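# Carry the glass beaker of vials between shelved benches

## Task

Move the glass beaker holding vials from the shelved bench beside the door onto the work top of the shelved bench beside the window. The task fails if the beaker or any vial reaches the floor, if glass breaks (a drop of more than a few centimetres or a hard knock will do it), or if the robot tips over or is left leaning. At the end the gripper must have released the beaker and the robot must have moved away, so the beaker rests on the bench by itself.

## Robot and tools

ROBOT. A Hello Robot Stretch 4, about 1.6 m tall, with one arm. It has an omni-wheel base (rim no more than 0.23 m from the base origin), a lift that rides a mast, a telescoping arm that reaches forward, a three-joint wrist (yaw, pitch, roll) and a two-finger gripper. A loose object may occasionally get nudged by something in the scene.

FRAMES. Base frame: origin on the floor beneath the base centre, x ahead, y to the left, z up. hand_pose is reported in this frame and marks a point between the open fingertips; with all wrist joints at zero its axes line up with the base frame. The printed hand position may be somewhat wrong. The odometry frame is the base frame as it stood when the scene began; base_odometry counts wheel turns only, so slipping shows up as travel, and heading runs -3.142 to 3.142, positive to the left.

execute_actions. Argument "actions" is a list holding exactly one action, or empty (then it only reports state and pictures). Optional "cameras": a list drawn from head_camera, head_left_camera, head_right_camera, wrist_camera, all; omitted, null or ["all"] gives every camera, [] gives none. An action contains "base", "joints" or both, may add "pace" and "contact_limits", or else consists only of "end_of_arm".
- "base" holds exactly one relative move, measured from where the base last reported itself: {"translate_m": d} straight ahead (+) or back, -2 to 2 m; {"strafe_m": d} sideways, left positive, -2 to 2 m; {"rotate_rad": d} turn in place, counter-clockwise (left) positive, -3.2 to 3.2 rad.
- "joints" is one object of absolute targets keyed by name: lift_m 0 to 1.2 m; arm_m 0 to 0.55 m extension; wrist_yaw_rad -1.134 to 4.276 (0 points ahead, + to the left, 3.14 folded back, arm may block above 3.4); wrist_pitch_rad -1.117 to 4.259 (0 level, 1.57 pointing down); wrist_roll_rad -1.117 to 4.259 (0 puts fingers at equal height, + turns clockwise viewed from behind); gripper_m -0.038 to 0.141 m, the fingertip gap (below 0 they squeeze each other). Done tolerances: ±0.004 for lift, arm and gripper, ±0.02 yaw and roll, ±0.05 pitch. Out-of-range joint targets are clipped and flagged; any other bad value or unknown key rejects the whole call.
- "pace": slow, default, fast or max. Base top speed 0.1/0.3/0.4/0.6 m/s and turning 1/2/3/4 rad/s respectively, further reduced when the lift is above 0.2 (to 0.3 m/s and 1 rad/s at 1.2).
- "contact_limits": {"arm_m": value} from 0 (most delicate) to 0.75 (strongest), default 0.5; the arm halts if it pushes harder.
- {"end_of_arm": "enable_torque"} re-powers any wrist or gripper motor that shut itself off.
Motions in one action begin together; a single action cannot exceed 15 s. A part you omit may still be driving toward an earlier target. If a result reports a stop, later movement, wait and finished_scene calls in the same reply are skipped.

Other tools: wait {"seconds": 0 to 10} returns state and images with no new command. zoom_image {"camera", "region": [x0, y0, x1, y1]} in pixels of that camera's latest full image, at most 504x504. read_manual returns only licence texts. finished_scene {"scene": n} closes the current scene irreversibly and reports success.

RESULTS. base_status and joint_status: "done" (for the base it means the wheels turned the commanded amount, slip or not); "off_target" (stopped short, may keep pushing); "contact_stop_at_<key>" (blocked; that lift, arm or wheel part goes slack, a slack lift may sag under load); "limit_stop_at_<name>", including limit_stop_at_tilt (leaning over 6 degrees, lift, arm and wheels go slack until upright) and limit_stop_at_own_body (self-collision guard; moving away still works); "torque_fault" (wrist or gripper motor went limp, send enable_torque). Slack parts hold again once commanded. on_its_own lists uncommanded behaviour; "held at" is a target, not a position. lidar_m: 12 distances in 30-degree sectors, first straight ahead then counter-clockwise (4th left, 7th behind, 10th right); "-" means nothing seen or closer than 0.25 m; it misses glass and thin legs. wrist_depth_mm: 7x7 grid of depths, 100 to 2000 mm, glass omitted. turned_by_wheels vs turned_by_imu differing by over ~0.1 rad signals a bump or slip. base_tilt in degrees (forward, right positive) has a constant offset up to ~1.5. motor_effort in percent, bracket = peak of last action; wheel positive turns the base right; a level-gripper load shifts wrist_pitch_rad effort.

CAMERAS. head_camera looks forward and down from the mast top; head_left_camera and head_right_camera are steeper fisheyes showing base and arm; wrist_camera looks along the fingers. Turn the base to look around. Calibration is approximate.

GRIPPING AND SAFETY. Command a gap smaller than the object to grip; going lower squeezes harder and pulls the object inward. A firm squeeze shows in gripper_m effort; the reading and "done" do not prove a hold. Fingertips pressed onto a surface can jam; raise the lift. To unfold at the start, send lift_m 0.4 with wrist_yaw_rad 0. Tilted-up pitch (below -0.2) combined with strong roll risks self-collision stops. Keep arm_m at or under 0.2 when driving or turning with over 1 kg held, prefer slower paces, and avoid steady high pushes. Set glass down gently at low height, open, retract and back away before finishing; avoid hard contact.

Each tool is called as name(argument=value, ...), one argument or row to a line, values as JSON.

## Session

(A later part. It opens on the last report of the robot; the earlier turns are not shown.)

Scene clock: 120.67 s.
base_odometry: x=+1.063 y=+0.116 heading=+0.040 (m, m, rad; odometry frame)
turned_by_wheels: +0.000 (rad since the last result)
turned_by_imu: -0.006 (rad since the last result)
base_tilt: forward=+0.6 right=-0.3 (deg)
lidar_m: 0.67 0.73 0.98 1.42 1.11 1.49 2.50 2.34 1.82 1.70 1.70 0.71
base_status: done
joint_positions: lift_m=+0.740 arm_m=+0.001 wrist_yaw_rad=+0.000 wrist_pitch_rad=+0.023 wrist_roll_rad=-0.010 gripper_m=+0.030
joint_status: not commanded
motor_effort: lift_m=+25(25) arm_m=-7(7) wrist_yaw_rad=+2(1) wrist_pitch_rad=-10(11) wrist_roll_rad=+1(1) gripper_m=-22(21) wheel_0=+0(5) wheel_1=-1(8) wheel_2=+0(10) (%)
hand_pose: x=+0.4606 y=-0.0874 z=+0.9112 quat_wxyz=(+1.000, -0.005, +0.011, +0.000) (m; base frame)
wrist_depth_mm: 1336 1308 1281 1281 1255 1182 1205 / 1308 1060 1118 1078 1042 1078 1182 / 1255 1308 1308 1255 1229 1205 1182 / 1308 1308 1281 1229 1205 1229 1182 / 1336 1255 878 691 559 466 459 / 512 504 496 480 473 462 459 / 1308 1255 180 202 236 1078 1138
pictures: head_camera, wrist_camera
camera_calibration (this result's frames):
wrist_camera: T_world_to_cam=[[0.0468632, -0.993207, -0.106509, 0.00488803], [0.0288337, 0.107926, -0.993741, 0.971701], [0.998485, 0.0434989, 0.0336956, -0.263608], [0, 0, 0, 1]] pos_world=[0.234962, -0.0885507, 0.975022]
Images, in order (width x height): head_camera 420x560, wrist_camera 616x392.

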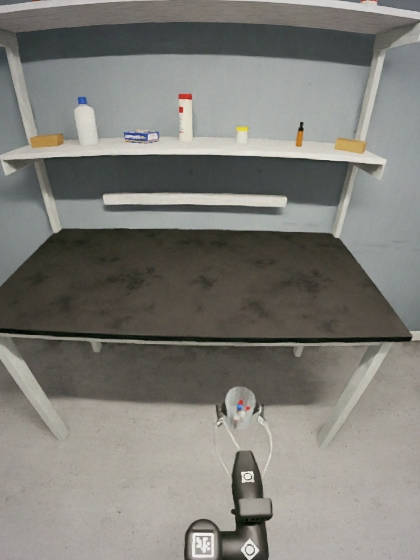

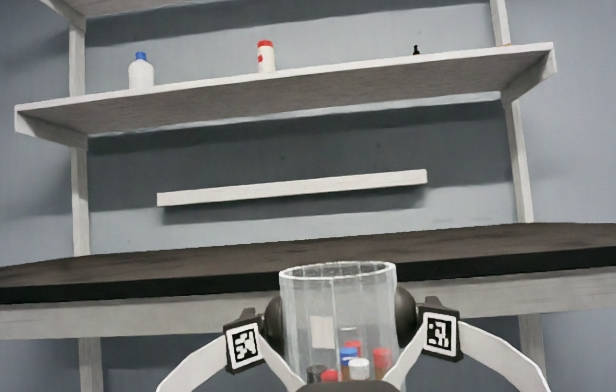

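This bench looks taller, roughly 0.9 m, so the beaker could clip its edge at the current height. I'll raise the lift before moving over it.

execute_actions(
  actions=[
    {"joints": {"lift_m": 0.95}},
  ],
  cameras=["wrist_camera"],
)

execute_actions(
  actions=[
    {"base": {"translate_m": 0.3}, "pace": "slow"},
  ],
  cameras=["head_camera", "wrist_camera"],
)

Scene clock: 130.00 s.
base_odometry: x=+1.063 y=+0.116 heading=+0.040 (m, m, rad; odometry frame)
turned_by_wheels: +0.000 (rad since the last result)
turned_by_imu: +0.001 (rad since the last result)
base_tilt: forward=+0.7 right=-0.3 (deg)
lidar_m: 0.68 0.72 1.01 1.40 1.11 1.49 2.52 2.35 1.83 1.68 1.72 0.72
base_status: not commanded
joint_positions: lift_m=+0.949 arm_m=+0.001 wrist_yaw_rad=+0.000 wrist_pitch_rad=+0.023 wrist_roll_rad=-0.010 gripper_m=+0.030
joint_status: all done
motor_effort: lift_m=+26(26) arm_m=-7(8) wrist_yaw_rad=+1(2) wrist_pitch_rad=-12(12) wrist_roll_rad=+2(2) gripper_m=-23(21) wheel_0=+0(0) wheel_1=+0(0) wheel_2=+0(0) (%)
hand_pose: x=+0.4606 y=-0.0874 z=+1.1212 quat_wxyz=(+1.000, -0.005, +0.011, +0.000) (m; base frame)
wrist_depth_mm: 1078 1060 1078 1160 1182 1229 1205 / 1336 1336 1281 1229 1255 1229 1205 / 1308 1308 1281 1098 1205 1098 1205 / 1182 1281 1255 1205 1255 1229 1182 / 1281 1281 1205 1229 1205 1182 1160 / 1308 1229 1182 1098 842 917 904 / 798 750 180 201 236 521 597
pictures: wrist_camera
camera_calibration (this result's frames):
wrist_camera: T_world_to_cam=[[0.0468635, -0.993207, -0.106509, 0.0272457], [0.0288363, 0.107926, -0.993741, 1.1803], [0.998485, 0.0434988, 0.0336982, -0.270684], [0, 0, 0, 1]] pos_world=[0.234962, -0.0885507, 1.18494]
Images, in order (width x height): wrist_camera 616x392.

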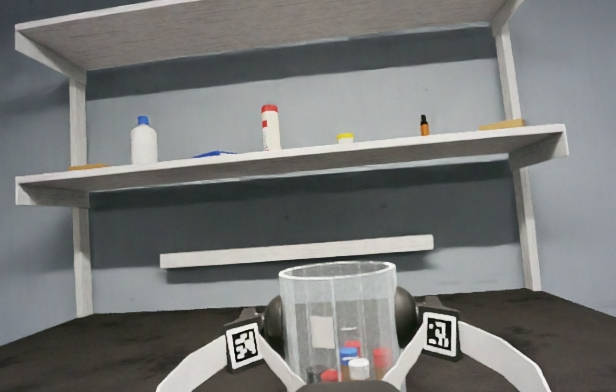

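Scene clock: 134.30 s.
base_odometry: x=+1.363 y=+0.128 heading=+0.040 (m, m, rad; odometry frame)
turned_by_wheels: +0.000 (rad since the last result)
turned_by_imu: +0.000 (rad since the last result)
base_tilt: forward=+0.6 right=-0.2 (deg)
lidar_m: 0.38 0.41 0.56 1.63 1.26 1.49 3.58 2.36 1.78 1.64 0.57 0.41
base_status: done
joint_positions: lift_m=+0.949 arm_m=+0.001 wrist_yaw_rad=+0.000 wrist_pitch_rad=+0.023 wrist_roll_rad=-0.010 gripper_m=+0.030
joint_status: not commanded
motor_effort: lift_m=+26(26) arm_m=-8(7) wrist_yaw_rad=+3(1) wrist_pitch_rad=-12(11) wrist_roll_rad=+0(1) gripper_m=-21(23) wheel_0=+2(4) wheel_1=+3(5) wheel_2=-3(5) (%)
hand_pose: x=+0.4606 y=-0.0874 z=+1.1212 quat_wxyz=(+1.000, -0.005, +0.011, +0.000) (m; base frame)
wrist_depth_mm: 1025 1025 991 976 960 946 931 / 1025 1008 976 976 946 931 683 / 778 809 788 750 831 904 831 / 1008 991 960 946 917 904 891 / 1008 991 946 946 917 904 904 / 991 960 946 917 854 878 866 / 798 741 180 202 236 521 591
pictures: head_camera, wrist_camera
camera_calibration (this result's frames):
wrist_camera: T_world_to_cam=[[0.0468638, -0.993207, -0.106508, 0.0272455], [0.0288363, 0.107926, -0.993741, 1.1803], [0.998485, 0.0434992, 0.0336982, -0.270684], [0, 0, 0, 1]] pos_world=[0.234961, -0.0885507, 1.18494]
Images, in order (width x height): head_camera 420x560, wrist_camera 616x392.

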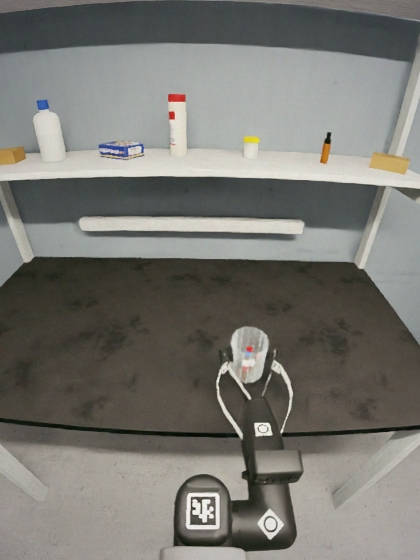

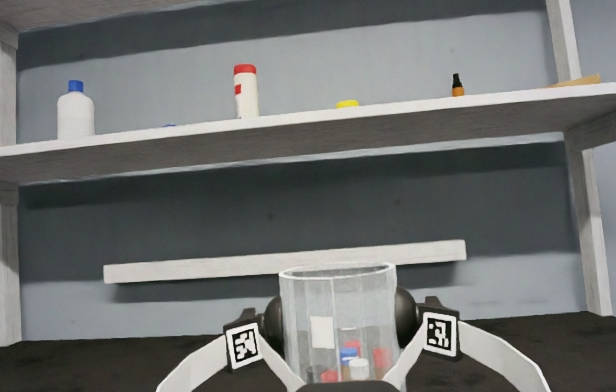

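Now I'll extend the arm over the table surface.

execute_actions(
  actions=[
    {"joints": {"arm_m": 0.25, "lift_m": 0.84}},
  ],
  cameras=["head_camera", "wrist_camera", "head_left_camera"],
)

Scene clock: 142.03 s.
base_odometry: x=+1.363 y=+0.128 heading=+0.040 (m, m, rad; odometry frame)
turned_by_wheels: +0.000 (rad since the last result)
turned_by_imu: +0.001 (rad since the last result)
base_tilt: forward=+0.5 right=-0.2 (deg)
lidar_m: 0.39 0.39 0.56 1.62 1.26 1.50 3.58 2.37 1.78 1.63 0.57 0.40
base_status: not commanded
joint_positions: lift_m=+0.840 arm_m=+0.249 wrist_yaw_rad=+0.000 wrist_pitch_rad=+0.023 wrist_roll_rad=-0.010 gripper_m=+0.030
joint_status: all done
motor_effort: lift_m=+15(24) arm_m=+8(7) wrist_yaw_rad=+3(2) wrist_pitch_rad=-12(13) wrist_roll_rad=+2(1) gripper_m=-22(22) wheel_0=+1(1) wheel_1=+3(3) wheel_2=-3(3) (%)
hand_pose: x=+0.7080 y=-0.0874 z=+1.0121 quat_wxyz=(+1.000, -0.005, +0.011, +0.000) (m; base frame)
wrist_depth_mm: 477 484 496 517 539 559 597 / 621 654 715 732 699 691 683 / 759 741 732 715 691 691 691 / 741 750 715 699 627 676 668 / 732 723 707 699 691 676 668 / 723 715 699 640 500 544 521 / 473 433 180 202 236 306 357
pictures: head_camera, head_left_camera, wrist_camera
camera_calibration (this result's frames):
wrist_camera: T_world_to_cam=[[0.0469228, -0.993204, -0.106508, 0.0040115], [0.0288456, 0.107928, -0.99374, 1.06477], [0.998482, 0.0435568, 0.0337139, -0.51398], [0, 0, 0, 1]] pos_world=[0.482297, -0.0885471, 1.07586]
Images, in order (width x height): head_camera 420x560, head_left_camera 420x672, wrist_camera 616x392.

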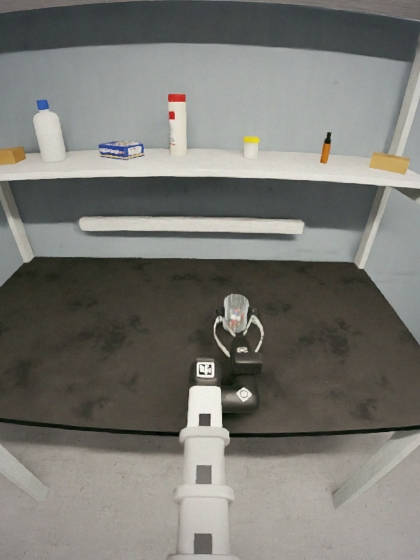

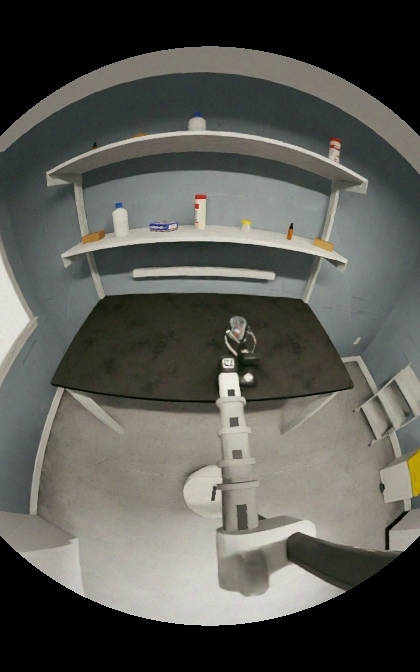

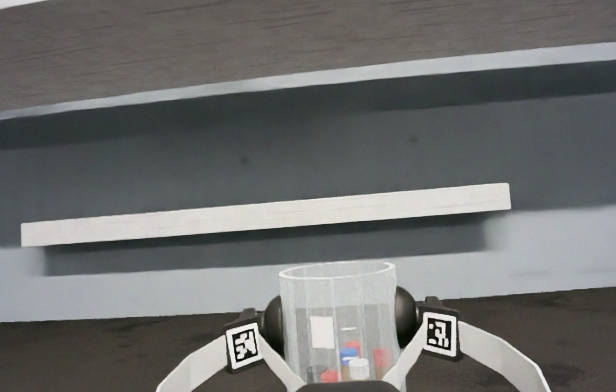

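Comparing the depth readings with those from the grasp, the beaker's bottom is about 4 cm above this table. I'll lower it slowly.

execute_actions(
  actions=[
    {"joints": {"lift_m": 0.81}, "pace": "slow"},
  ],
  cameras=["wrist_camera"],
)

Scene clock: 149.37 s.
base_odometry: x=+1.363 y=+0.128 heading=+0.040 (m, m, rad; odometry frame)
turned_by_wheels: +0.000 (rad since the last result)
turned_by_imu: +0.001 (rad since the last result)
base_tilt: forward=+0.7 right=-0.2 (deg)
lidar_m: 0.39 0.40 0.57 1.62 1.24 1.47 3.56 2.34 1.76 1.63 0.55 0.41
base_status: not commanded
joint_positions: lift_m=+0.810 arm_m=+0.249 wrist_yaw_rad=+0.000 wrist_pitch_rad=+0.023 wrist_roll_rad=-0.010 gripper_m=+0.030
joint_status: all done
motor_effort: lift_m=+15(16) arm_m=+8(7) wrist_yaw_rad=+2(2) wrist_pitch_rad=-8(11) wrist_roll_rad=-1(2) gripper_m=-20(20) wheel_0=+2(1) wheel_1=+3(3) wheel_2=-3(3) (%)
hand_pose: x=+0.7080 y=-0.0874 z=+0.9821 quat_wxyz=(+1.000, -0.005, +0.011, +0.000) (m; base frame)
wrist_depth_mm: 525 530 554 580 591 615 661 / 699 741 723 715 707 707 691 / 759 732 723 715 707 683 676 / 750 732 707 634 691 668 668 / 741 723 723 699 683 676 661 / 661 609 574 517 407 445 424 / 379 353 180 202 237 249 283
pictures: wrist_camera
camera_calibration (this result's frames):
wrist_camera: T_world_to_cam=[[0.0469225, -0.993204, -0.106508, 0.00081769], [0.0288456, 0.107928, -0.99374, 1.03497], [0.998482, 0.0435565, 0.0337139, -0.51297], [0, 0, 0, 1]] pos_world=[0.482298, -0.0885471, 1.04587]
Images, in order (width x height): wrist_camera 616x392.

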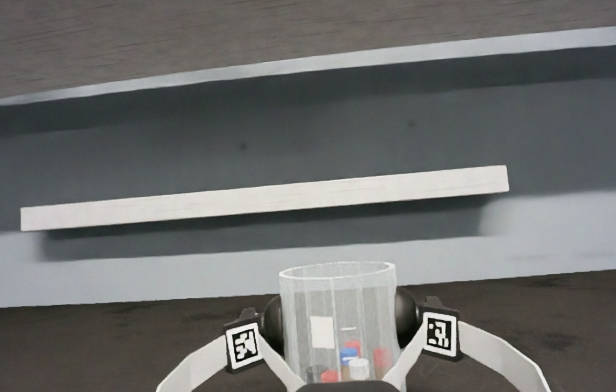

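execute_actions(
  actions=[
    {"joints": {"lift_m": 0.803}, "pace": "slow"},
  ],
  cameras=["wrist_camera"],
)

Scene clock: 151.93 s.
base_odometry: x=+1.363 y=+0.128 heading=+0.040 (m, m, rad; odometry frame)
turned_by_wheels: +0.000 (rad since the last result)
turned_by_imu: +0.001 (rad since the last result)
base_tilt: forward=+0.6 right=-0.3 (deg)
lidar_m: 0.39 0.40 0.58 1.62 1.24 1.48 3.57 2.35 1.79 1.64 0.56 0.40
base_status: not commanded
joint_positions: lift_m=+0.803 arm_m=+0.249 wrist_yaw_rad=+0.000 wrist_pitch_rad=+0.023 wrist_roll_rad=-0.010 gripper_m=+0.030
joint_status: all done
motor_effort: lift_m=+14(17) arm_m=+8(7) wrist_yaw_rad=+0(1) wrist_pitch_rad=-12(10) wrist_roll_rad=-2(1) gripper_m=-22(22) wheel_0=+1(1) wheel_1=+2(2) wheel_2=-2(3) (%)
hand_pose: x=+0.7080 y=-0.0874 z=+0.9751 quat_wxyz=(+1.000, -0.005, +0.011, +0.000) (m; base frame)
wrist_depth_mm: 539 549 569 585 603 634 691 / 707 741 732 707 715 707 683 / 750 741 732 715 699 683 683 / 750 723 707 699 615 676 676 / 750 741 715 707 691 668 661 / 634 585 539 492 384 421 399 / 362 334 180 202 238 236 268
pictures: wrist_camera
camera_calibration (this result's frames):
wrist_camera: T_world_to_cam=[[0.0469227, -0.993204, -0.106508, 0.0000734492], [0.0288452, 0.107928, -0.99374, 1.02803], [0.998482, 0.0435567, 0.0337135, -0.512734], [0, 0, 0, 1]] pos_world=[0.482299, -0.0885471, 1.03889]
Images, in order (width x height): wrist_camera 616x392.

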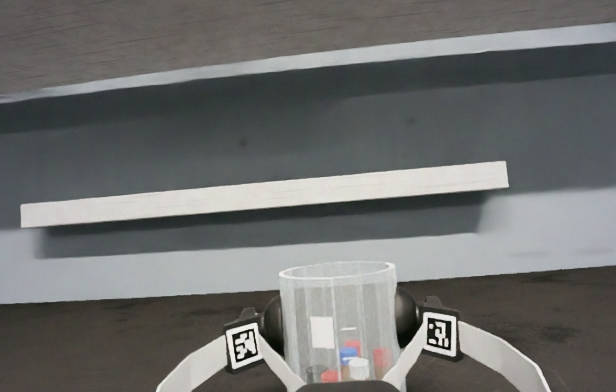

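The depth readings (362/334/268) now match those from the grasp exactly, so the beaker should be resting on the surface. I'll open the gripper.

execute_actions(
  actions=[
    {"joints": {"gripper_m": 0.14}, "pace": "slow"},
  ],
  cameras=["wrist_camera", "head_camera"],
)

Scene clock: 158.93 s.
base_odometry: x=+1.363 y=+0.128 heading=+0.040 (m, m, rad; odometry frame)
turned_by_wheels: +0.000 (rad since the last result)
turned_by_imu: +0.002 (rad since the last result)
base_tilt: forward=+0.6 right=-0.3 (deg)
lidar_m: 0.38 0.40 0.55 1.62 1.25 1.50 3.57 2.37 1.79 1.61 0.56 0.40
base_status: not commanded
joint_positions: lift_m=+0.803 arm_m=+0.249 wrist_yaw_rad=+0.000 wrist_pitch_rad=+0.022 wrist_roll_rad=-0.010 gripper_m=+0.140
joint_status: all done
motor_effort: lift_m=+15(15) arm_m=+8(7) wrist_yaw_rad=+2(2) wrist_pitch_rad=-8(12) wrist_roll_rad=-1(1) gripper_m=+0(25) wheel_0=+1(2) wheel_1=+3(3) wheel_2=-3(3) (%)
hand_pose: x=+0.7080 y=-0.0874 z=+0.9754 quat_wxyz=(+1.000, -0.005, +0.011, +0.000) (m; base frame)
wrist_depth_mm: 530 539 559 585 603 627 691 / 699 750 723 723 715 707 691 / 759 750 723 707 707 699 683 / 759 723 715 699 621 668 668 / 741 723 715 699 691 676 661 / 634 591 539 504 469 196 402 / 364 336 270 234 234 255 274
pictures: head_camera, wrist_camera
camera_calibration (this result's frames):
wrist_camera: T_world_to_cam=[[0.0470414, -0.993204, -0.106456, -0.0000276944], [0.0299537, 0.107928, -0.993707, 1.02753], [0.998444, 0.0435566, 0.0348272, -0.513812], [0, 0, 0, 1]] pos_world=[0.482236, -0.0885471, 1.03896]
Images, in order (width x height): head_camera 420x560, wrist_camera 616x392.

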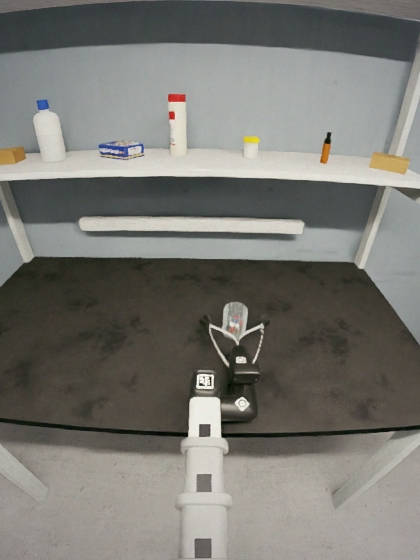

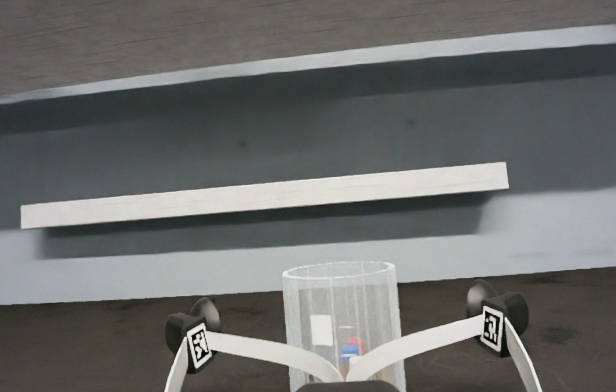

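The beaker is released and sitting on the table. I'll retract the arm and back away.

execute_actions(
  actions=[
    {"base": {"translate_m": -0.4}, "joints": {"arm_m": 0.0}},
  ],
  cameras=["wrist_camera", "head_camera"],
)

Scene clock: 163.80 s.
base_odometry: x=+0.963 y=+0.112 heading=+0.040 (m, m, rad; odometry frame)
turned_by_wheels: +0.000 (rad since the last result)
turned_by_imu: +0.003 (rad since the last result)
base_tilt: forward=+0.7 right=-0.3 (deg)
lidar_m: 0.78 0.83 1.12 1.10 1.06 1.49 2.60 2.54 1.78 1.68 1.72 0.79
base_status: done
joint_positions: lift_m=+0.803 arm_m=+0.001 wrist_yaw_rad=+0.000 wrist_pitch_rad=+0.021 wrist_roll_rad=-0.010 gripper_m=+0.140
joint_status: all done
motor_effort: lift_m=+15(15) arm_m=-8(7) wrist_yaw_rad=+2(0) wrist_pitch_rad=-7(7) wrist_roll_rad=-1(1) gripper_m=-1(1) wheel_0=+0(6) wheel_1=-2(7) wheel_2=-1(5) (%)
hand_pose: x=+0.4607 y=-0.0874 z=+0.9755 quat_wxyz=(+1.000, -0.005, +0.011, +0.000) (m; base frame)
wrist_depth_mm: 1499 1366 1366 1336 1336 1336 1308 / 1464 1397 1397 1366 1336 1182 1308 / 1397 1281 1255 1366 1281 1281 1281 / 1397 1397 1366 1308 1308 1281 1281 / 1397 1366 1366 1308 1205 976 878 / 647 615 580 580 564 196 544 / 1008 1229 585 580 564 1255 1229
pictures: head_camera, wrist_camera
camera_calibration (this result's frames):
wrist_camera: T_world_to_cam=[[0.0469708, -0.993209, -0.106439, 0.0116005], [0.0303223, 0.107925, -0.993696, 1.03485], [0.998436, 0.0434473, 0.0351857, -0.267227], [0, 0, 0, 1]] pos_world=[0.234885, -0.088554, 1.03896]
Images, in order (width x height): head_camera 420x560, wrist_camera 616x392.

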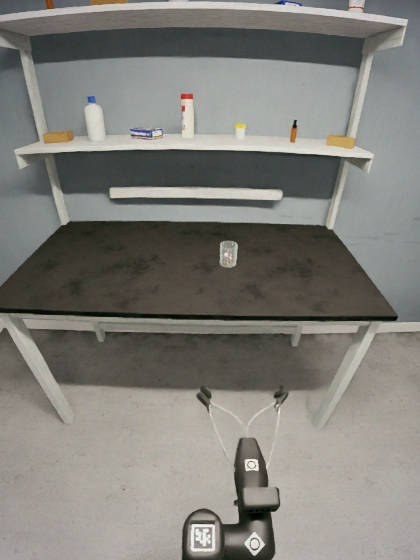

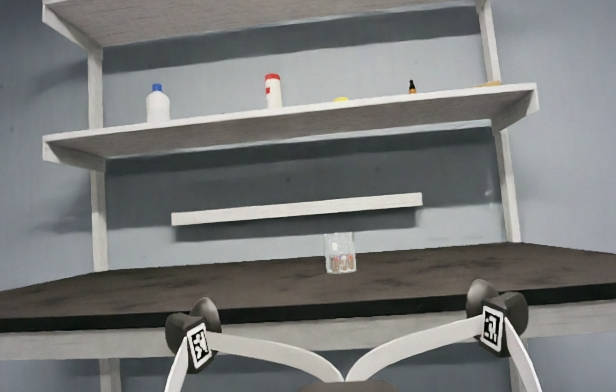

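The beaker is standing upright on the window bench's work surface with the vials still inside, and the robot is clear of it.

finished_scene(
  scene=1,
)

The scene is finished: the task was done.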